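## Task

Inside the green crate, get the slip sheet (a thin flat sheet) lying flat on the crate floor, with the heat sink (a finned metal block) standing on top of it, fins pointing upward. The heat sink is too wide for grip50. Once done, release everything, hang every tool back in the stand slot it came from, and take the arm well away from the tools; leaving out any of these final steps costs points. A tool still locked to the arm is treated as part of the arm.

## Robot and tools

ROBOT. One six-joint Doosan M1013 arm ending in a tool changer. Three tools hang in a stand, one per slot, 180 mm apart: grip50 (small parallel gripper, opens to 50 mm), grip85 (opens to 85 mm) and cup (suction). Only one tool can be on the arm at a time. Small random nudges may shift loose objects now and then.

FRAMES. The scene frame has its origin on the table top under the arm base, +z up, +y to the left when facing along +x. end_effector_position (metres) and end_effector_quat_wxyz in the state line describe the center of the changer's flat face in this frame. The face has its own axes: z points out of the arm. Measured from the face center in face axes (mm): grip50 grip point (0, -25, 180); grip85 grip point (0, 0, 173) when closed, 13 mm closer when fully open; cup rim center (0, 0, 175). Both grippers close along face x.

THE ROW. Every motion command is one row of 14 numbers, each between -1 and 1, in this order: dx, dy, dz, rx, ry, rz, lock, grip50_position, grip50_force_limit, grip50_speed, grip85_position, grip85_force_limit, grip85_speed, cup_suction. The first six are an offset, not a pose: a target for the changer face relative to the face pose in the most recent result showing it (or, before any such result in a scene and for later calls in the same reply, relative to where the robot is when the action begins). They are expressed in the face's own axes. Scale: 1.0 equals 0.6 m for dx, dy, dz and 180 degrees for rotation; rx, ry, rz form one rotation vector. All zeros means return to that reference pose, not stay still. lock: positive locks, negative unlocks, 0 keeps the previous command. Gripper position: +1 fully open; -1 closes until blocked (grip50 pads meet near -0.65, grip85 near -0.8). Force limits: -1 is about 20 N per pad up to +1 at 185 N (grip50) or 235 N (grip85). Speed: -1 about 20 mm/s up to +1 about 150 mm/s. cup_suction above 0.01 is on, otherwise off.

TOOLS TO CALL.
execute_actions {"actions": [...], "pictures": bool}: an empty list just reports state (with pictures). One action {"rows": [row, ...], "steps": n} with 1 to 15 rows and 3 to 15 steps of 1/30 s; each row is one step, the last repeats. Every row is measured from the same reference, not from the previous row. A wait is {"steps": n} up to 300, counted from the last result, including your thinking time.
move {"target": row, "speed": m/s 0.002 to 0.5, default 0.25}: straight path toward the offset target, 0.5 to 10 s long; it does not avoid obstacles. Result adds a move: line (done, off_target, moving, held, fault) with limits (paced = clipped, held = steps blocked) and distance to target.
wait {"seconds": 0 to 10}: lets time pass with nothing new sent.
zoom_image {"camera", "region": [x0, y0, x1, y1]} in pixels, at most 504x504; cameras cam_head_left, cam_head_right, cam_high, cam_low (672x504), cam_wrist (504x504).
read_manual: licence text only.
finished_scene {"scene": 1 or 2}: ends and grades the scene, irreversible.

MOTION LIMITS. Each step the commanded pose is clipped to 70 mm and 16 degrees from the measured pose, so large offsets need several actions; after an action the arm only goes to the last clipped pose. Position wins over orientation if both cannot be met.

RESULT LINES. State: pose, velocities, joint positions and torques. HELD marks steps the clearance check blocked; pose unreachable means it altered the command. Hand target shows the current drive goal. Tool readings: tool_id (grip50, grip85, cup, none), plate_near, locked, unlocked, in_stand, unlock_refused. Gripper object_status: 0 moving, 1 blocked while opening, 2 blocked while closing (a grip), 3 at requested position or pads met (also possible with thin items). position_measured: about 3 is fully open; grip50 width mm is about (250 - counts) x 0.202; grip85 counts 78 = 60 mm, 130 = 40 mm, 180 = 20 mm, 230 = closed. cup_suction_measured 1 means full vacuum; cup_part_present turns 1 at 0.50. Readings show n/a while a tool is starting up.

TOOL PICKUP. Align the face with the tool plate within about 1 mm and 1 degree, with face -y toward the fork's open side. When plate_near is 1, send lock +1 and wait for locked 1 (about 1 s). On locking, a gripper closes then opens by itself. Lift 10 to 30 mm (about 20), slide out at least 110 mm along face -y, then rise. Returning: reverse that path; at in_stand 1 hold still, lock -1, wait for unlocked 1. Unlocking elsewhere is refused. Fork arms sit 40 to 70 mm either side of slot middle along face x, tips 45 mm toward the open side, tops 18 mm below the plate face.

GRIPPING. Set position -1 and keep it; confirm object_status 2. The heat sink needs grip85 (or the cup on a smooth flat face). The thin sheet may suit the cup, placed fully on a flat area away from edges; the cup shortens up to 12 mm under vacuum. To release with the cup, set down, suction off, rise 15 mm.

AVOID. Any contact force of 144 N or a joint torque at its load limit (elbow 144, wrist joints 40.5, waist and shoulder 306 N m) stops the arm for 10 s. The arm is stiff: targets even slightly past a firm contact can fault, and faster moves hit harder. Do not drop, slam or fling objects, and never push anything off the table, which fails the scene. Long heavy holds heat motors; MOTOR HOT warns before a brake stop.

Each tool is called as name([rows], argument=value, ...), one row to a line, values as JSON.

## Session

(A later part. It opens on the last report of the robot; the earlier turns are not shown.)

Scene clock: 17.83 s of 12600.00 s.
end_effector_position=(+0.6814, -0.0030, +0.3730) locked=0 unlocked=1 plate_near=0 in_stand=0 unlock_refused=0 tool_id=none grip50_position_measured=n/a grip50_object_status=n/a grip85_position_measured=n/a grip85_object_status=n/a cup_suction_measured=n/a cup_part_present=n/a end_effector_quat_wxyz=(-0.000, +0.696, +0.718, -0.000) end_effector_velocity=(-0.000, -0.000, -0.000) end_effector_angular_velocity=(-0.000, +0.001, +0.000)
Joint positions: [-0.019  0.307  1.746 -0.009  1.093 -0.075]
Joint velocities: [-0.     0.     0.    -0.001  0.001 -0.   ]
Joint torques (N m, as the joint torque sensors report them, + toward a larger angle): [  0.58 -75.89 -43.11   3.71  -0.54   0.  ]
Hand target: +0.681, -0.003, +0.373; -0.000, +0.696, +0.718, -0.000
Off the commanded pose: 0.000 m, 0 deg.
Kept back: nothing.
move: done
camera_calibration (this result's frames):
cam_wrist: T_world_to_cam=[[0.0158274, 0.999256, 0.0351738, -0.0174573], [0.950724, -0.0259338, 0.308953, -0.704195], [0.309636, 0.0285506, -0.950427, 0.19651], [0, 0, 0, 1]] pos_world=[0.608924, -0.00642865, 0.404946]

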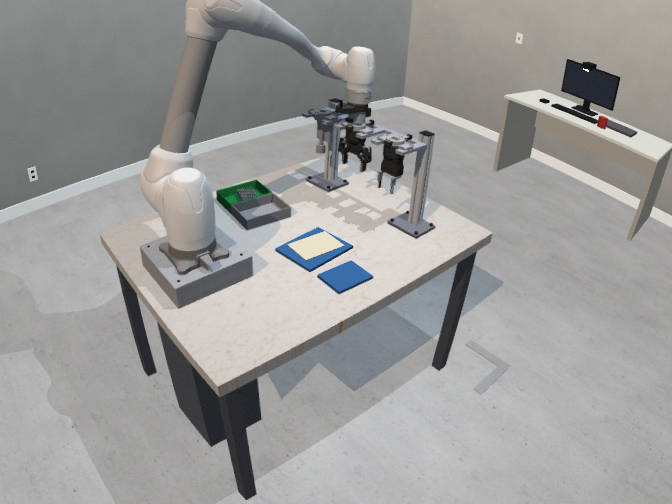

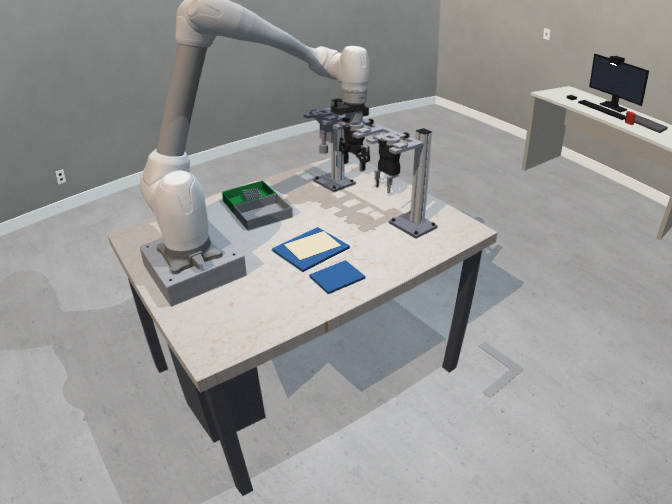

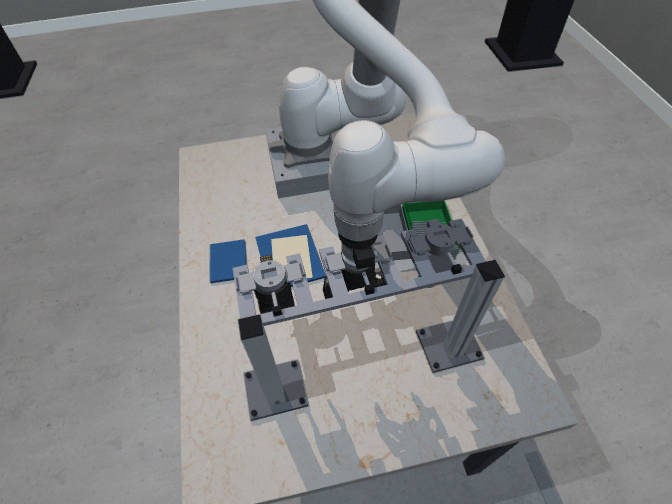

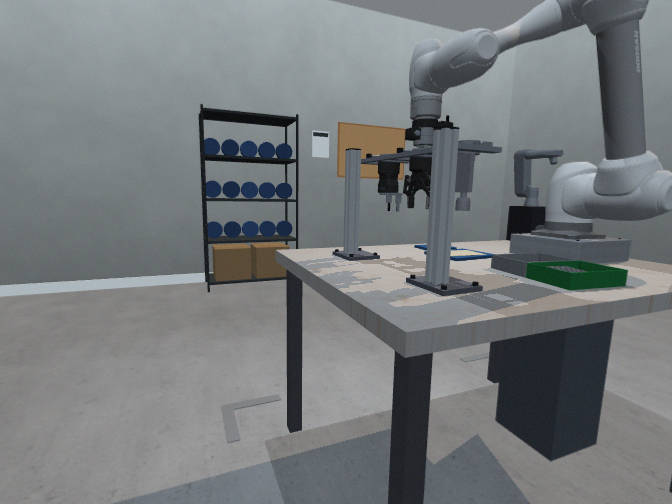

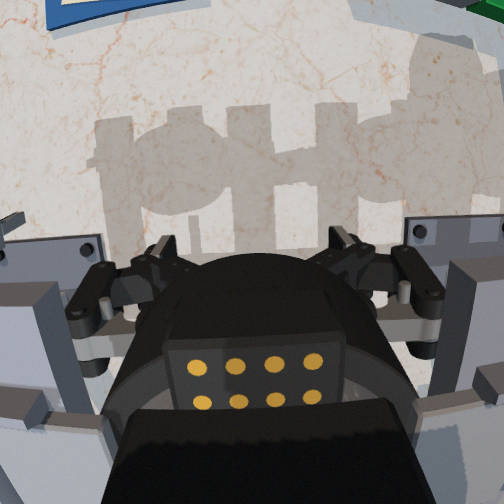

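move(target=[0,0.0053,0.005,0,0,0,-1,0,0,0,1,0,0,0], speed=0.01)

zoom_image(camera="cam_wrist", region=[90, 280, 430, 504])

zoom_image(camera="cam_low", region=[390, 110, 470, 180])

Scene clock: 19.07 s of 12600.00 s.
end_effector_position=(+0.6845, -0.0030, +0.3700) locked=0 unlocked=1 plate_near=0 in_stand=0 unlock_refused=0 tool_id=none grip50_position_measured=n/a grip50_object_status=n/a grip85_position_measured=n/a grip85_object_status=n/a cup_suction_measured=n/a cup_part_present=n/a end_effector_quat_wxyz=(-0.000, +0.696, +0.718, -0.000) end_effector_velocity=(-0.000, +0.000, -0.000) end_effector_angular_velocity=(+0.000, +0.001, -0.000)
Joint positions: [-0.019  0.314  1.743 -0.009  1.089 -0.075]
Joint velocities: [0.    0.    0.    0.    0.001 0.   ]
Joint torques (N m, as the joint torque sensors report them, + toward a larger angle): [ -0.28 -76.06 -42.73   3.78  -0.5   -0.1 ]
Hand target: +0.685, -0.003, +0.370; -0.000, +0.696, +0.718, -0.000
Off the commanded pose: 0.000 m, 0 deg.
Kept back: nothing.
move: done
camera_calibration (this result's frames):
cam_wrist: T_world_to_cam=[[0.0158389, 0.999256, 0.0351715, -0.0174844], [0.950721, -0.0259442, 0.308959, -0.706279], [0.309642, 0.0285447, -0.950425, 0.192665], [0, 0, 0, 1]] pos_world=[0.612094, -0.00635201, 0.40194]

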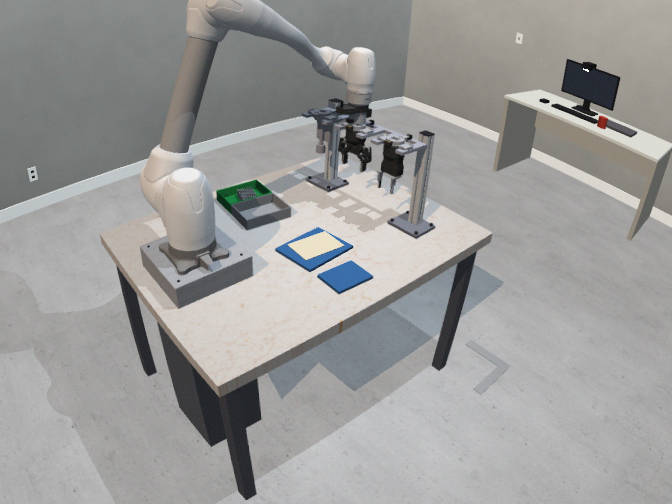

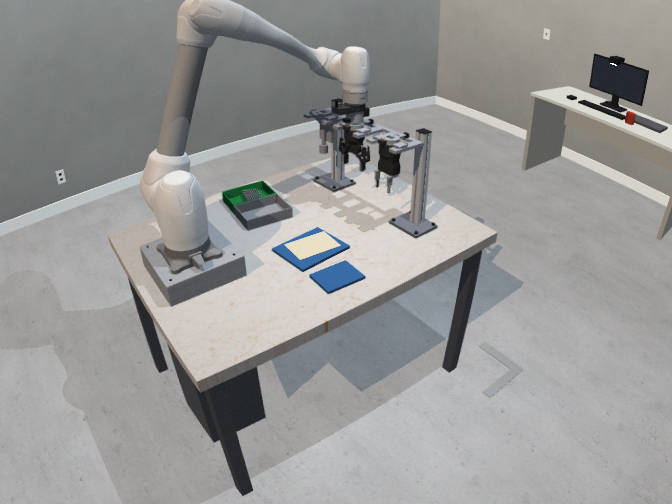

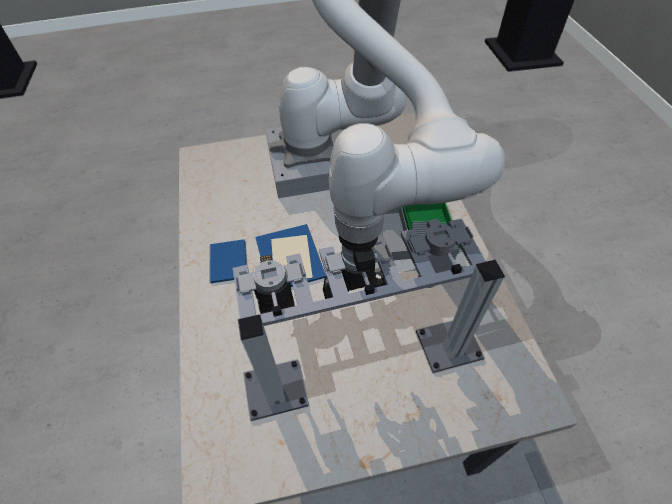

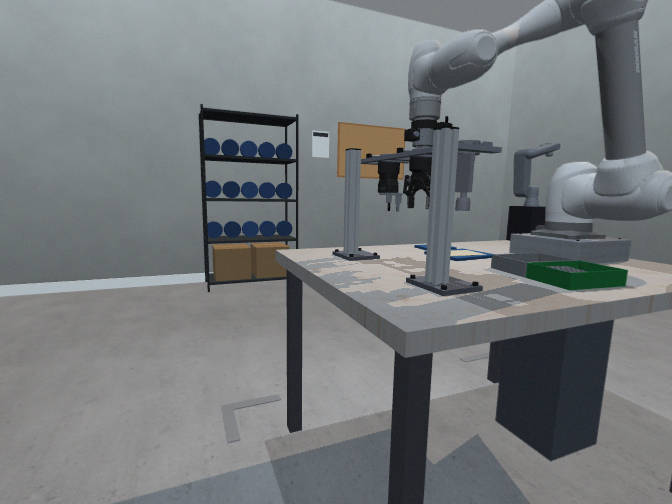

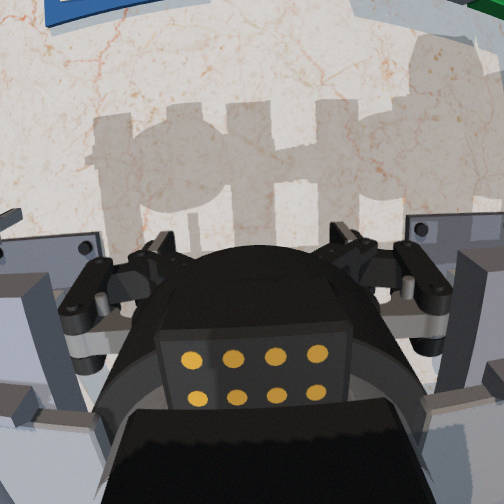

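Region (90, 280, 430, 504) of cam_wrist's 504x504 image, scaled by 1.482, with more detail than that image has; it fills the top 332 rows of this view, and the rest is white.

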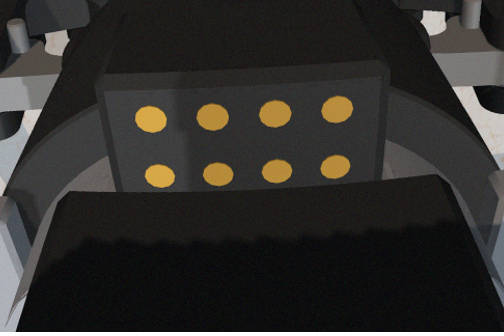

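Region (390, 110, 470, 180) of cam_low's 672x504 image, scaled by 6.300, with more detail than that image has; it fills the top 441 rows of this view, and the rest is white.

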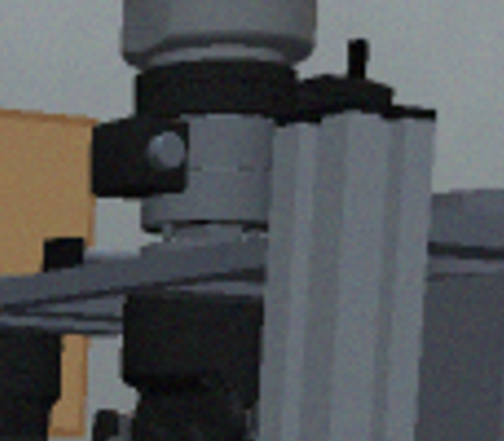

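execute_actions([
  {"rows":[[0,0,0.001,0,0,0,-1,0,0,0,1,0,0,0],[0,0,0.0015,0,0,0,-1,0,0,0,1,0,0,0],[0,0,0.002,0,0,0,-1,0,0,0,1,0,0,0],[0,0,0.0025,0,0,0,-1,0,0,0,1,0,0,0],[0,0,0.003,0,0,0,-1,0,0,0,1,0,0,0],[0,0,0.0035,0,0,0,-1,0,0,0,1,0,0,0]],"steps":15},
])

Scene clock: 19.60 s of 12600.00 s.
end_effector_position=(+0.6846, -0.0029, +0.3679) locked=0 unlocked=1 plate_near=0 in_stand=0 unlock_refused=0 tool_id=none grip50_position_measured=n/a grip50_object_status=n/a grip85_position_measured=n/a grip85_object_status=n/a cup_suction_measured=n/a cup_part_present=n/a end_effector_quat_wxyz=(+0.000, +0.696, +0.718, -0.000) end_effector_velocity=(+0.000, -0.000, -0.000) end_effector_angular_velocity=(-0.001, -0.000, +0.000)
Joint positions: [-0.019  0.315  1.745 -0.009  1.086 -0.075]
Joint velocities: [-0.     0.    -0.    -0.001 -0.    -0.   ]
Joint torques (N m, as the joint torque sensors report them, + toward a larger angle): [ -1.18 -74.71 -42.51   3.48  -0.69  -0.04]
Steps of this call (steps 1 to 4: nothing new was sent; steps 5 to 16: the first 12 steps of this action). Readings (end_effector_position | what the end effector reports):
5: (+0.6846, -0.0030, +0.3699) | locked=0 unlocked=1 plate_near=0 in_stand=0 unlock_refused=0 tool_id=none grip50_position_measured=n/a grip50_object_status=n/a grip85_position_measured=n/a grip85_object_status=n/a cup_suction_measured=n/a cup_part_present=n/a
6: (+0.6847, -0.0030, +0.3697) | locked=0 unlocked=1 plate_near=0 in_stand=0 unlock_refused=0 tool_id=none grip50_position_measured=n/a grip50_object_status=n/a grip85_position_measured=n/a grip85_object_status=n/a cup_suction_measured=n/a cup_part_present=n/a
8: (+0.6847, -0.0030, +0.3690) | locked=0 unlocked=1 plate_near=0 in_stand=0 unlock_refused=0 tool_id=none grip50_position_measured=n/a grip50_object_status=n/a grip85_position_measured=n/a grip85_object_status=n/a cup_suction_measured=n/a cup_part_present=n/a
12: (+0.6846, -0.0029, +0.3679) | locked=0 unlocked=1 plate_near=0 in_stand=0 unlock_refused=0 tool_id=none grip50_position_measured=n/a grip50_object_status=n/a grip85_position_measured=n/a grip85_object_status=n/a cup_suction_measured=n/a cup_part_present=n/a
16: the state above

execute_actions([
  {"rows":[[0,0,0.0005,0,0,0,-1,0,0,0,1,0,0,0],[0,0,0.001,0,0,0,-1,0,0,0,1,0,0,0],[0,0,0.0015,0,0,0,-1,0,0,0,1,0,0,0]],"steps":10},
])

Scene clock: 19.93 s of 12600.00 s.
end_effector_position=(+0.6846, -0.0029, +0.3670) locked=0 unlocked=1 plate_near=0 in_stand=0 unlock_refused=0 tool_id=none grip50_position_measured=n/a grip50_object_status=n/a grip85_position_measured=n/a grip85_object_status=n/a cup_suction_measured=n/a cup_part_present=n/a end_effector_quat_wxyz=(-0.000, +0.696, +0.718, -0.000) end_effector_velocity=(-0.000, +0.000, -0.001) end_effector_angular_velocity=(+0.000, +0.001, -0.000)
Joint positions: [-0.019  0.316  1.746 -0.009  1.084 -0.075]
Joint velocities: [ 0.     0.     0.001  0.    -0.     0.   ]
Joint torques (N m, as the joint torque sensors report them, + toward a larger angle): [ -2.21 -74.64 -42.62   3.76  -0.38   0.02]
Off your previous action's commanded pose: 0.000 m, 0 deg at its last step (step 3 of this call).
Steps of this call (steps 1 to 3: the last 3 steps of your previous action; steps 4 to 10: the first 7 steps of this action). Readings (end_effector_position | what the end effector reports):
4: (+0.6845, -0.0029, +0.3678) | locked=0 unlocked=1 plate_near=0 in_stand=0 unlock_refused=0 tool_id=none grip50_position_measured=n/a grip50_object_status=n/a grip85_position_measured=n/a grip85_object_status=n/a cup_suction_measured=n/a cup_part_present=n/a
5: (+0.6846, -0.0029, +0.3677) | locked=0 unlocked=1 plate_near=0 in_stand=0 unlock_refused=0 tool_id=none grip50_position_measured=n/a grip50_object_status=n/a grip85_position_measured=n/a grip85_object_status=n/a cup_suction_measured=n/a cup_part_present=n/a
7: (+0.6845, -0.0029, +0.3671) | locked=0 unlocked=1 plate_near=0 in_stand=0 unlock_refused=0 tool_id=none grip50_position_measured=n/a grip50_object_status=n/a grip85_position_measured=n/a grip85_object_status=n/a cup_suction_measured=n/a cup_part_present=n/a
10: the state above

Past the earlier contact. Continue.

execute_actions([
  {"rows":[[0,0,0.0005,0,0,0,-1,0,0,0,1,0,0,0],[0,0,0.001,0,0,0,-1,0,0,0,1,0,0,0],[0,0,0.0015,0,0,0,-1,0,0,0,1,0,0,0],[0,0,0.002,0,0,0,-1,0,0,0,1,0,0,0]],"steps":10},
])

execute_actions([
  {"rows":[[0,0,0.0005,0,0,0,-1,0,0,0,1,0,0,0],[0,0,0.001,0,0,0,-1,0,0,0,1,0,0,0],[0,0,0.0015,0,0,0,-1,0,0,0,1,0,0,0],[0,0,0.002,0,0,0,-1,0,0,0,1,0,0,0]],"steps":10},
])

Scene clock: 20.33 s of 12600.00 s.
end_effector_position=(+0.6845, -0.0029, +0.3658) locked=0 unlocked=1 plate_near=0 in_stand=0 unlock_refused=0 tool_id=none grip50_position_measured=n/a grip50_object_status=n/a grip85_position_measured=n/a grip85_object_status=n/a cup_suction_measured=n/a cup_part_present=n/a end_effector_quat_wxyz=(-0.000, +0.696, +0.718, -0.000) end_effector_velocity=(-0.000, +0.000, -0.001) end_effector_angular_velocity=(+0.000, +0.001, +0.000)
Joint positions: [-0.019  0.317  1.747 -0.009  1.082 -0.075]
Joint velocities: [ 0.     0.     0.001  0.    -0.    -0.   ]
Joint torques (N m, as the joint torque sensors report them, + toward a larger angle): [ -0.27 -75.73 -41.8    3.67  -0.41  -0.1 ]
Off your previous action's commanded pose: 0.000 m, 0 deg at its last step (step 3 of this call).
Steps of this call (steps 1 to 3: the last 3 steps of your previous action; steps 4 to 5: nothing new was sent; steps 6 to 12: the first 7 steps of this action). Readings (end_effector_position | what the end effector reports):
6: (+0.6846, -0.0029, +0.3669) | locked=0 unlocked=1 plate_near=0 in_stand=0 unlock_refused=0 tool_id=none grip50_position_measured=n/a grip50_object_status=n/a grip85_position_measured=n/a grip85_object_status=n/a cup_suction_measured=n/a cup_part_present=n/a
7: (+0.6846, -0.0029, +0.3668) | locked=0 unlocked=1 plate_near=0 in_stand=0 unlock_refused=0 tool_id=none grip50_position_measured=n/a grip50_object_status=n/a grip85_position_measured=n/a grip85_object_status=n/a cup_suction_measured=n/a cup_part_present=n/a
9: (+0.6845, -0.0029, +0.3662) | locked=0 unlocked=1 plate_near=0 in_stand=0 unlock_refused=0 tool_id=none grip50_position_measured=n/a grip50_object_status=n/a grip85_position_measured=n/a grip85_object_status=n/a cup_suction_measured=n/a cup_part_present=n/a
12: the state above

Scene clock: 20.67 s of 12600.00 s.
end_effector_position=(+0.6845, -0.0029, +0.3646) locked=0 unlocked=1 plate_near=0 in_stand=1 unlock_refused=0 tool_id=none grip50_position_measured=n/a grip50_object_status=n/a grip85_position_measured=n/a grip85_object_status=n/a cup_suction_measured=n/a cup_part_present=n/a end_effector_quat_wxyz=(-0.000, +0.696, +0.718, -0.000) end_effector_velocity=(-0.000, +0.000, -0.001) end_effector_angular_velocity=(+0.000, +0.000, -0.000)
Joint positions: [-0.019  0.318  1.748 -0.009  1.08  -0.075]
Joint velocities: [-0.     0.     0.001  0.001 -0.002  0.   ]
Joint torques (N m, as the joint torque sensors report them, + toward a larger angle): [ -2.89 -73.89 -42.43   3.73   0.08  -0.19]
Off your previous action's commanded pose: 0.000 m, 0 deg at its last step (step 3 of this call).
Steps of this call (steps 1 to 3: the last 3 steps of your previous action; steps 4 to 10: the first 7 steps of this action, its rows measured from where the robot was after step 3). Readings (end_effector_position | what the end effector reports):
3: (+0.6845, -0.0029, +0.3658) | locked=0 unlocked=1 plate_near=0 in_stand=0 unlock_refused=0 tool_id=none grip50_position_measured=n/a grip50_object_status=n/a grip85_position_measured=n/a grip85_object_status=n/a cup_suction_measured=n/a cup_part_present=n/a
4: (+0.6846, -0.0029, +0.3658) | locked=0 unlocked=1 plate_near=0 in_stand=0 unlock_refused=0 tool_id=none grip50_position_measured=n/a grip50_object_status=n/a grip85_position_measured=n/a grip85_object_status=n/a cup_suction_measured=n/a cup_part_present=n/a
5: (+0.6846, -0.0029, +0.3656) | locked=0 unlocked=1 plate_near=0 in_stand=0 unlock_refused=0 tool_id=none grip50_position_measured=n/a grip50_object_status=n/a grip85_position_measured=n/a grip85_object_status=n/a cup_suction_measured=n/a cup_part_present=n/a
7: (+0.6845, -0.0029, +0.3650) | locked=0 unlocked=1 plate_near=0 in_stand=1 unlock_refused=0 tool_id=none grip50_position_measured=n/a grip50_object_status=n/a grip85_position_measured=n/a grip85_object_status=n/a cup_suction_measured=n/a cup_part_present=n/a
10: the state above

execute_actions([
  {"rows":[[0,0,0.0005,0,0,0,-1,0,0,0,1,0,0,0],[0,0,0.001,0,0,0,-1,0,0,0,1,0,0,0],[0,0,0.0015,0,0,0,-1,0,0,0,1,0,0,0],[0,0,0.002,0,0,0,-1,0,0,0,1,0,0,0]],"steps":10},
])

execute_actions([
  {"rows":[[0,0,0.0005,0,0,0,-1,0,0,0,1,0,0,0],[0,0,0.001,0,0,0,-1,0,0,0,1,0,0,0],[0,0,0.0015,0,0,0,-1,0,0,0,1,0,0,0],[0,0,0.002,0,0,0,-1,0,0,0,1,0,0,0]],"steps":10},
])

Scene clock: 21.03 s of 12600.00 s.
end_effector_position=(+0.6845, -0.0029, +0.3634) locked=0 unlocked=1 plate_near=0 in_stand=1 unlock_refused=0 tool_id=none grip50_position_measured=n/a grip50_object_status=n/a grip85_position_measured=n/a grip85_object_status=n/a cup_suction_measured=n/a cup_part_present=n/a end_effector_quat_wxyz=(-0.000, +0.696, +0.718, -0.000) end_effector_velocity=(-0.000, +0.000, -0.001) end_effector_angular_velocity=(+0.001, +0.001, -0.000)
Joint positions: [-0.019  0.319  1.749 -0.009  1.078 -0.075]
Joint velocities: [-0.     0.     0.002  0.001 -0.001  0.   ]
Joint torques (N m, as the joint torque sensors report them, + toward a larger angle): [ -2.38 -74.01 -41.9    3.51  -0.48   0.07]
Off your previous action's commanded pose: 0.000 m, 0 deg at its last step (step 3 of this call).
Steps of this call (steps 1 to 3: the last 3 steps of your previous action; step 4: nothing new was sent; steps 5 to 11: the first 7 steps of this action). Readings (end_effector_position | what the end effector reports):
5: (+0.6845, -0.0029, +0.3646) | locked=0 unlocked=1 plate_near=0 in_stand=1 unlock_refused=0 tool_id=none grip50_position_measured=n/a grip50_object_status=n/a grip85_position_measured=n/a grip85_object_status=n/a cup_suction_measured=n/a cup_part_present=n/a
6: (+0.6846, -0.0029, +0.3644) | locked=0 unlocked=1 plate_near=0 in_stand=1 unlock_refused=0 tool_id=none grip50_position_measured=n/a grip50_object_status=n/a grip85_position_measured=n/a grip85_object_status=n/a cup_suction_measured=n/a cup_part_present=n/a
8: (+0.6845, -0.0029, +0.3638) | locked=0 unlocked=1 plate_near=0 in_stand=1 unlock_refused=0 tool_id=none grip50_position_measured=n/a grip50_object_status=n/a grip85_position_measured=n/a grip85_object_status=n/a cup_suction_measured=n/a cup_part_present=n/a
11: the state above

Scene clock: 21.37 s of 12600.00 s.
end_effector_position=(+0.6845, -0.0029, +0.3622) locked=0 unlocked=1 plate_near=1 in_stand=1 unlock_refused=0 tool_id=none grip50_position_measured=n/a grip50_object_status=n/a grip85_position_measured=n/a grip85_object_status=n/a cup_suction_measured=n/a cup_part_present=n/a end_effector_quat_wxyz=(+0.000, +0.696, +0.718, -0.000) end_effector_velocity=(+0.001, -0.000, -0.000) end_effector_angular_velocity=(-0.001, -0.001, +0.000)
Joint positions: [-0.019  0.32   1.75  -0.009  1.076 -0.075]
Joint velocities: [-0.     0.001 -0.001 -0.001 -0.001  0.   ]
Joint torques (N m, as the joint torque sensors report them, + toward a larger angle): [ -1.42 -74.78 -41.7    4.16  -0.4   -0.25]
Off your previous action's commanded pose: 0.000 m, 0 deg at its last step (step 3 of this call).
Steps of this call (steps 1 to 3: the last 3 steps of your previous action; steps 4 to 10: the first 7 steps of this action, its rows measured from where the robot was after step 3). Readings (end_effector_position | what the end effector reports):
3: (+0.6845, -0.0029, +0.3634) | locked=0 unlocked=1 plate_near=0 in_stand=1 unlock_refused=0 tool_id=none grip50_position_measured=n/a grip50_object_status=n/a grip85_position_measured=n/a grip85_object_status=n/a cup_suction_measured=n/a cup_part_present=n/a
4: (+0.6845, -0.0029, +0.3634) | locked=0 unlocked=1 plate_near=0 in_stand=1 unlock_refused=0 tool_id=none grip50_position_measured=n/a grip50_object_status=n/a grip85_position_measured=n/a grip85_object_status=n/a cup_suction_measured=n/a cup_part_present=n/a
5: (+0.6845, -0.0029, +0.3632) | locked=0 unlocked=1 plate_near=0 in_stand=1 unlock_refused=0 tool_id=none grip50_position_measured=n/a grip50_object_status=n/a grip85_position_measured=n/a grip85_object_status=n/a cup_suction_measured=n/a cup_part_present=n/a
7: (+0.6845, -0.0029, +0.3626) | locked=0 unlocked=1 plate_near=0 in_stand=1 unlock_refused=0 tool_id=none grip50_position_measured=n/a grip50_object_status=n/a grip85_position_measured=n/a grip85_object_status=n/a cup_suction_measured=n/a cup_part_present=n/a
10: the state above

execute_actions([
  {"rows":[[0,0,0.0005,0,0,0,1,0,0,0,1,0,0,0]],"steps":15},
])

execute_actions([
  {"steps":22},
])

Scene clock: 21.87 s of 12600.00 s.
end_effector_position=(+0.6845, -0.0029, +0.3619) locked=0 unlocked=0 plate_near=1 in_stand=1 unlock_refused=0 tool_id=none grip50_position_measured=n/a grip50_object_status=n/a grip85_position_measured=n/a grip85_object_status=n/a cup_suction_measured=n/a cup_part_present=n/a end_effector_quat_wxyz=(+0.000, +0.696, +0.718, -0.000) end_effector_velocity=(-0.001, +0.000, -0.000) end_effector_angular_velocity=(+0.000, +0.002, -0.000)
Joint positions: [-0.019  0.32   1.751 -0.009  1.075 -0.075]
Joint velocities: [ 0.    -0.     0.001  0.     0.001  0.   ]
Joint torques (N m, as the joint torque sensors report them, + toward a larger angle): [ -1.49 -72.78 -40.8    3.87  -0.43   0.01]
Off your previous action's commanded pose: 0.000 m, 0 deg at its last step (step 3 of this call).
Steps of this call (steps 1 to 3: the last 3 steps of your previous action; steps 4 to 15: the first 12 steps of this action). Readings (end_effector_position | what the end effector reports):
4: (+0.6845, -0.0029, +0.3622) | locked=0 unlocked=0 plate_near=1 in_stand=1 unlock_refused=0 tool_id=none grip50_position_measured=n/a grip50_object_status=n/a grip85_position_measured=n/a grip85_object_status=n/a cup_suction_measured=n/a cup_part_present=n/a
5: (+0.6845, -0.0029, +0.3621) | locked=0 unlocked=0 plate_near=1 in_stand=1 unlock_refused=0 tool_id=none grip50_position_measured=n/a grip50_object_status=n/a grip85_position_measured=n/a grip85_object_status=n/a cup_suction_measured=n/a cup_part_present=n/a
7: (+0.6846, -0.0029, +0.3620) | locked=0 unlocked=0 plate_near=1 in_stand=1 unlock_refused=0 tool_id=none grip50_position_measured=n/a grip50_object_status=n/a grip85_position_measured=n/a grip85_object_status=n/a cup_suction_measured=n/a cup_part_present=n/a
11: (+0.6845, -0.0029, +0.3620) | locked=0 unlocked=0 plate_near=1 in_stand=1 unlock_refused=0 tool_id=none grip50_position_measured=n/a grip50_object_status=n/a grip85_position_measured=n/a grip85_object_status=n/a cup_suction_measured=n/a cup_part_present=n/a
15: the state above

Scene clock: 22.60 s of 12600.00 s.
end_effector_position=(+0.6846, -0.0029, +0.3620) locked=1 unlocked=0 plate_near=1 in_stand=1 unlock_refused=0 tool_id=grip85 grip50_position_measured=n/a grip50_object_status=n/a grip85_position_measured=n/a grip85_object_status=n/a cup_suction_measured=n/a cup_part_present=n/a end_effector_quat_wxyz=(+0.000, +0.696, +0.718, -0.000) end_effector_velocity=(-0.001, -0.000, -0.001) end_effector_angular_velocity=(-0.000, +0.003, +0.000)
Joint positions: [-0.019  0.32   1.75  -0.009  1.075 -0.075]
Joint velocities: [ 0.    -0.     0.002 -0.001  0.001  0.   ]
Joint torques (N m, as the joint torque sensors report them, + toward a larger angle): [ -4.11 -94.51 -28.28   3.98   9.68   2.58]
Hand target: +0.685, -0.003, +0.362; +0.000, +0.696, +0.718, -0.000
Off the commanded pose: 0.000 m, 0 deg.
Kept back: nothing.
Steps of this call (steps 1 to 3: the last 3 steps of your previous action; steps 4 to 22: nothing new was sent). Readings (end_effector_position | what the end effector reports):
1: (+0.6845, -0.0029, +0.3619) | locked=0 unlocked=0 plate_near=1 in_stand=1 unlock_refused=0 tool_id=none grip50_position_measured=n/a grip50_object_status=n/a grip85_position_measured=n/a grip85_object_status=n/a cup_suction_measured=n/a cup_part_present=n/a
2: (+0.6845, -0.0029, +0.3619) | locked=0 unlocked=0 plate_near=1 in_stand=1 unlock_refused=0 tool_id=none grip50_position_measured=n/a grip50_object_status=n/a grip85_position_measured=n/a grip85_object_status=n/a cup_suction_measured=n/a cup_part_present=n/a
4: (+0.6845, -0.0029, +0.3619) | locked=0 unlocked=0 plate_near=1 in_stand=1 unlock_refused=0 tool_id=none grip50_position_measured=n/a grip50_object_status=n/a grip85_position_measured=n/a grip85_object_status=n/a cup_suction_measured=n/a cup_part_present=n/a
8: (+0.6846, -0.0029, +0.3618) | locked=0 unlocked=0 plate_near=1 in_stand=1 unlock_refused=0 tool_id=none grip50_position_measured=n/a grip50_object_status=n/a grip85_position_measured=n/a grip85_object_status=n/a cup_suction_measured=n/a cup_part_present=n/a
22: the state above

execute_actions([
  {"rows":[[0,0.001,0,0,0,-0.001,1,0,0,0,1,0,0,0]],"steps":10},
])

Scene clock: 23.10 s of 12600.00 s.
end_effector_position=(+0.6849, -0.0029, +0.3619) locked=1 unlocked=0 plate_near=1 in_stand=1 unlock_refused=0 tool_id=grip85 grip50_position_measured=n/a grip50_object_status=n/a grip85_position_measured=n/a grip85_object_status=n/a cup_suction_measured=n/a cup_part_present=n/a end_effector_quat_wxyz=(-0.000, +0.695, +0.719, -0.001) end_effector_velocity=(+0.001, -0.000, +0.000) end_effector_angular_velocity=(+0.000, -0.001, +0.001)
Joint positions: [-0.019  0.321  1.75  -0.009  1.076 -0.077]
Joint velocities: [-0.     0.001 -0.002  0.    -0.    -0.001]
Joint torques (N m, as the joint torque sensors report them, + toward a larger angle): [ -2.9  -84.38 -48.25   3.83  -0.45  -0.29]
Steps of this call (steps 1 to 8: nothing new was sent; steps 9 to 15: the first 7 steps of this action). Readings (end_effector_position | what the end effector reports):
9: (+0.6846, -0.0029, +0.3620) | locked=1 unlocked=0 plate_near=1 in_stand=1 unlock_refused=0 tool_id=grip85 grip50_position_measured=n/a grip50_object_status=n/a grip85_position_measured=n/a grip85_object_status=n/a cup_suction_measured=n/a cup_part_present=n/a
10: (+0.6847, -0.0029, +0.3620) | locked=1 unlocked=0 plate_near=1 in_stand=1 unlock_refused=0 tool_id=grip85 grip50_position_measured=n/a grip50_object_status=n/a grip85_position_measured=n/a grip85_object_status=n/a cup_suction_measured=n/a cup_part_present=n/a
12: (+0.6848, -0.0029, +0.3619) | locked=1 unlocked=0 plate_near=1 in_stand=1 unlock_refused=0 tool_id=grip85 grip50_position_measured=n/a grip50_object_status=n/a grip85_position_measured=n/a grip85_object_status=n/a cup_suction_measured=n/a cup_part_present=n/a
15: the state above

move(target=[0,0.0005,-0.0335,0,0,-0.0003,1,0,0,0,1,0,0,0], speed=0.05)

move(target=[0,-0.22,0,0,0,0,1,0,0,0,1,0,0,0], speed=0.15)

Scene clock: 24.17 s of 12600.00 s.
end_effector_position=(+0.6852, -0.0029, +0.3819) locked=1 unlocked=0 plate_near=1 in_stand=0 unlock_refused=0 tool_id=grip85 grip50_position_measured=n/a grip50_object_status=n/a grip85_position_measured=n/a grip85_object_status=n/a cup_suction_measured=n/a cup_part_present=n/a end_effector_quat_wxyz=(-0.000, +0.695, +0.719, -0.001) end_effector_velocity=(+0.000, -0.000, +0.000) end_effector_angular_velocity=(+0.000, -0.000, +0.000)
Joint positions: [-0.019  0.306  1.729 -0.009  1.111 -0.079]
Joint velocities: [-0. -0. -0.  0. -0. -0.]
Joint torques (N m, as the joint torque sensors report them, + toward a larger angle): [ -0.63 -83.93 -49.88   3.79  -0.58   0.2 ]
Hand target: +0.685, -0.003, +0.382; -0.000, +0.695, +0.719, -0.001
Off your previous action's commanded pose: 0.000 m, 0 deg at its last step (step 3 of this call).
Off the commanded pose: 0.000 m, 0 deg.
Kept back: nothing.
move: done
camera_calibration (this result's frames):
cam_wrist: T_world_to_cam=[[0.0118874, 0.999311, 0.0351641, -0.0152688], [0.951042, -0.0221605, 0.308265, -0.710588], [0.308832, 0.0297781, -0.95065, 0.204471], [0, 0, 0, 1]] pos_world=[0.612834, -0.00657746, 0.413966]

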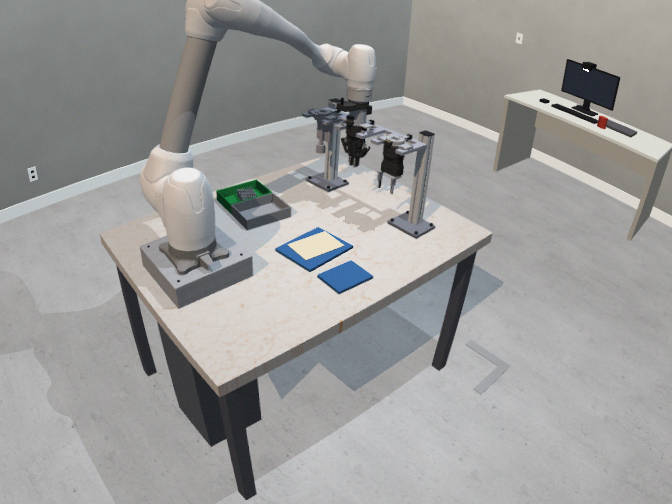

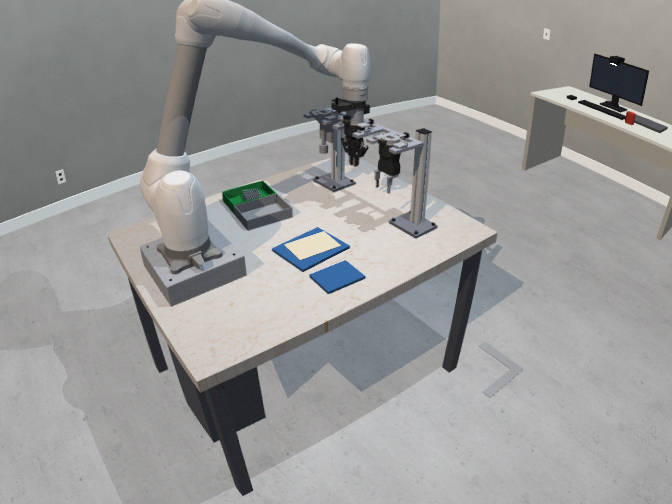

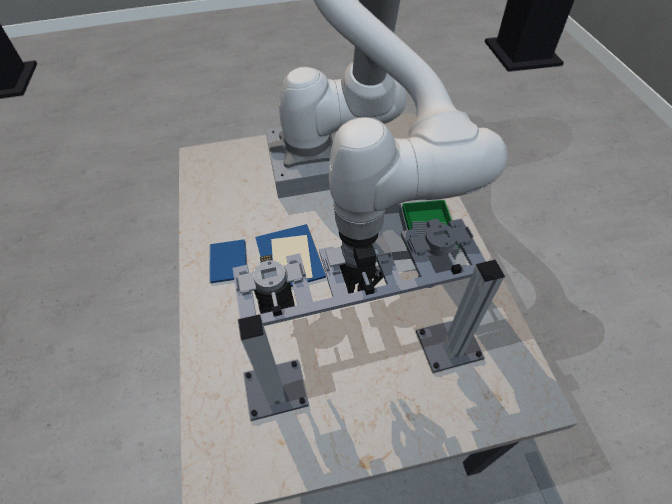

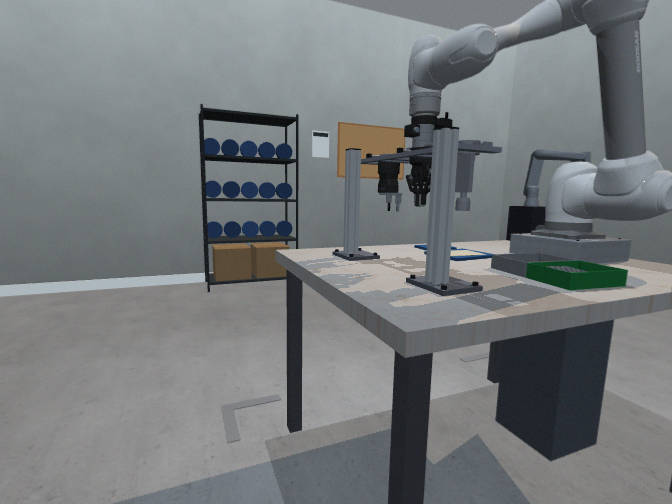

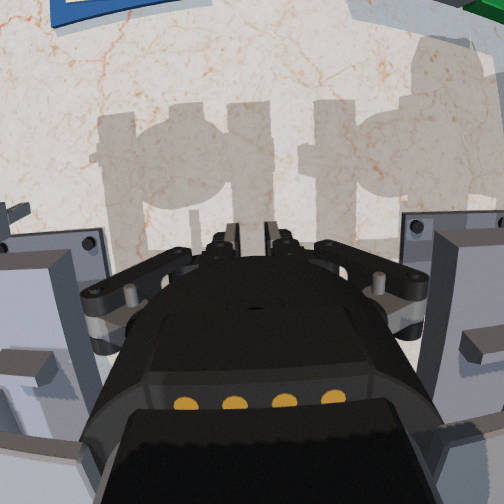

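Scene clock: 25.40 s of 12600.00 s.
end_effector_position=(+0.5534, -0.0073, +0.3824) locked=1 unlocked=0 plate_near=1 in_stand=0 unlock_refused=0 tool_id=grip85 grip50_position_measured=n/a grip50_object_status=n/a grip85_position_measured=n/a grip85_object_status=n/a cup_suction_measured=n/a cup_part_present=n/a end_effector_quat_wxyz=(-0.000, +0.695, +0.719, -0.001) end_effector_velocity=(-0.001, +0.000, -0.000) end_effector_angular_velocity=(-0.000, +0.000, +0.000)
Joint positions: [-0.038  0.109  1.975 -0.01   1.062 -0.097]
Joint velocities: [-0.    -0.001  0.001 -0.    -0.    -0.   ]
Joint torques (N m, as the joint torque sensors report them, + toward a larger angle): [ -3.18 -58.6  -48.39   3.94  -0.64  -0.03]
Hand target: +0.553, -0.007, +0.382; -0.000, +0.695, +0.719, -0.001
Off the commanded pose: 0.000 m, 0 deg.
Kept back: nothing.
move: done
camera_calibration (this result's frames):
cam_wrist: T_world_to_cam=[[0.0118506, 0.999314, 0.0350758, -0.00924682], [0.951038, -0.0220988, 0.308284, -0.58544], [0.308848, 0.0297051, -0.950647, 0.245774], [0, 0, 0, 1]] pos_world=[0.480979, -0.0109978, 0.414451]

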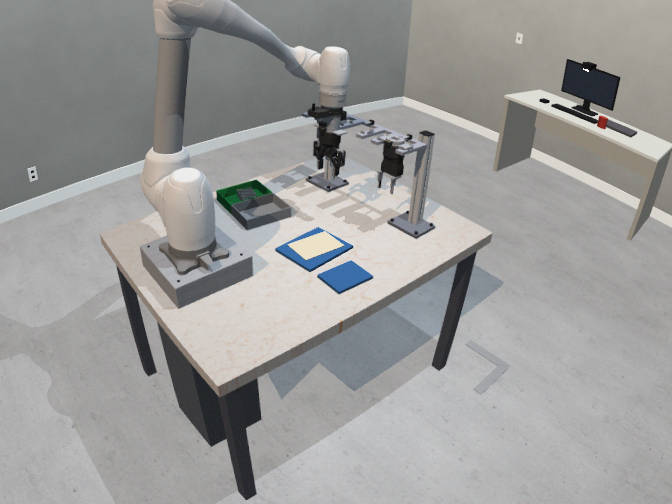

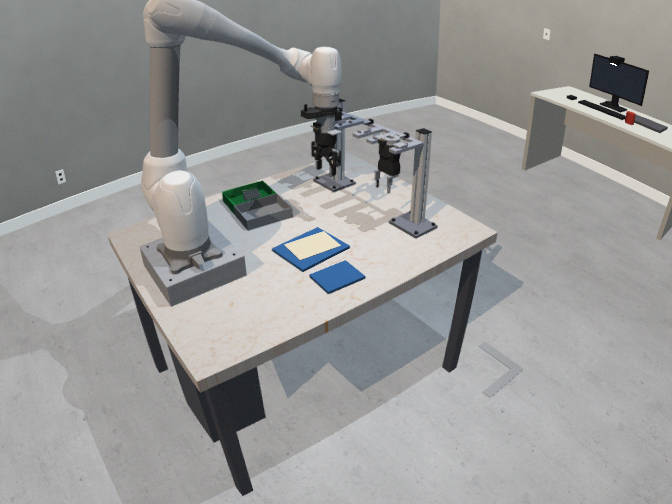

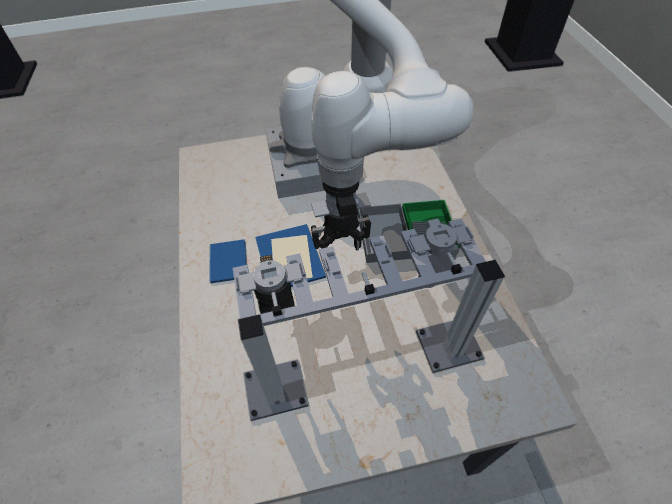

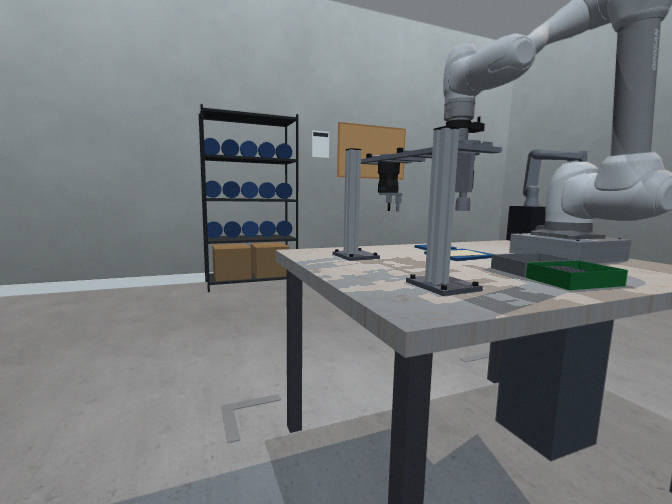

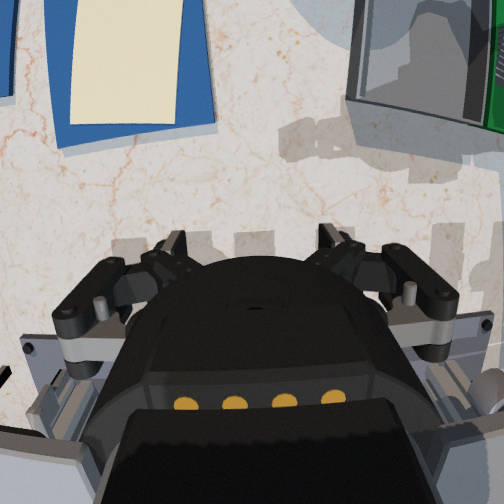

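move(target=[0.516,-0.121,-0.03,0,0,0,1,0,0,0,1,0,0,0], speed=0.3)

zoom_image(camera="cam_wrist", region=[100, 0, 400, 260])

Scene clock: 27.10 s of 12600.00 s.
end_effector_position=(+0.4705, +0.3002, +0.4007) locked=1 unlocked=0 plate_near=1 in_stand=0 unlock_refused=0 tool_id=grip85 grip50_position_measured=n/a grip50_object_status=n/a grip85_position_measured=3 grip85_object_status=3 cup_suction_measured=n/a cup_part_present=n/a end_effector_quat_wxyz=(-0.001, +0.695, +0.719, -0.000) end_effector_velocity=(-0.001, -0.000, -0.001) end_effector_angular_velocity=(-0.001, +0.001, +0.000)
Joint positions: [ 0.54   0.106  1.946 -0.004  1.098  0.478]
Joint velocities: [ 0.001  0.     0.002 -0.    -0.001  0.   ]
Joint torques (N m, as the joint torque sensors report them, + toward a larger angle): [ -2.82 -60.8  -49.85   3.84  -0.44  -0.02]
Hand target: +0.470, +0.300, +0.401; -0.001, +0.695, +0.719, -0.000
Off the commanded pose: 0.001 m, 0 deg.
Kept back: nothing.
move: done
camera_calibration (this result's frames):
cam_wrist: T_world_to_cam=[[0.0119255, 0.999267, 0.0363753, -0.316727], [0.951077, -0.0225669, 0.30813, -0.505266], [0.308725, 0.0309211, -0.950649, 0.279274], [0, 0, 0, 1]] pos_world=[0.398105, 0.296457, 0.4327]

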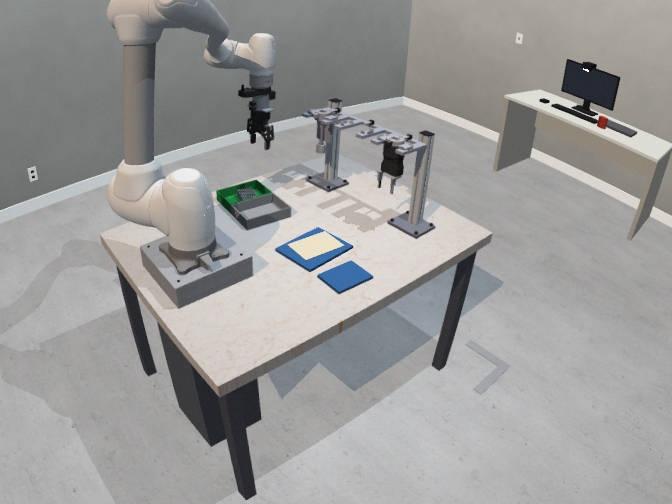

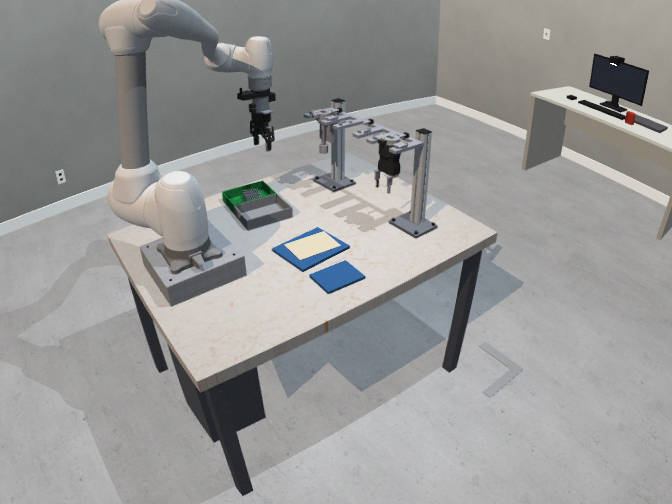

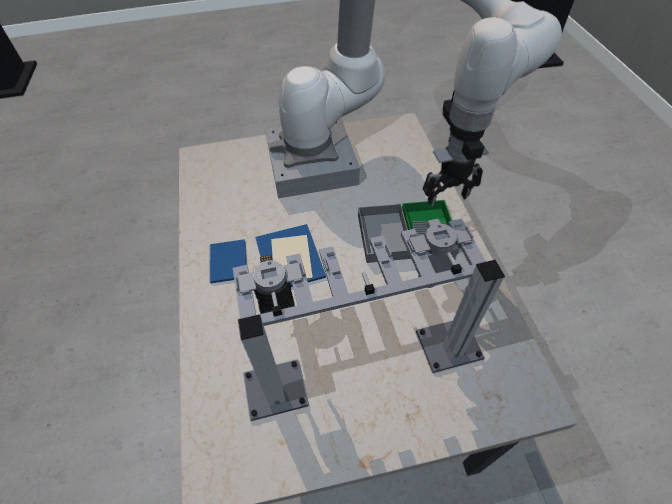

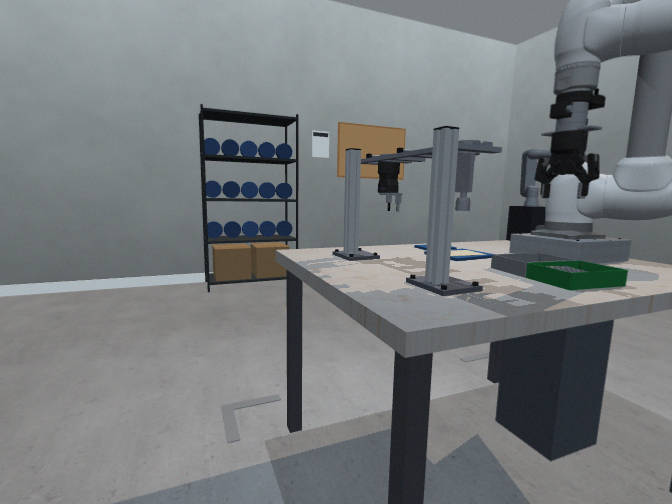

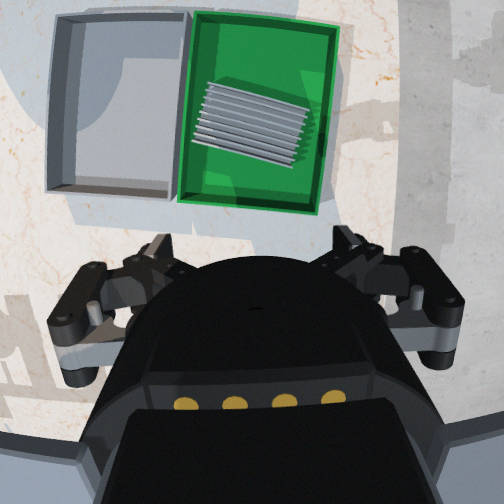

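Region (100, 0, 400, 260) of cam_wrist's 504x504 image, scaled by 1.680, with more detail than that image has; it fills the top 437 rows of this view, and the rest is white.

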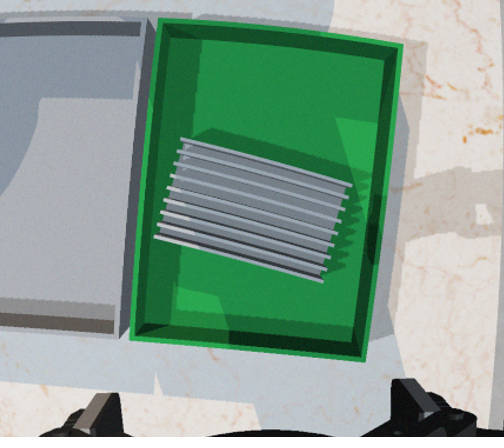

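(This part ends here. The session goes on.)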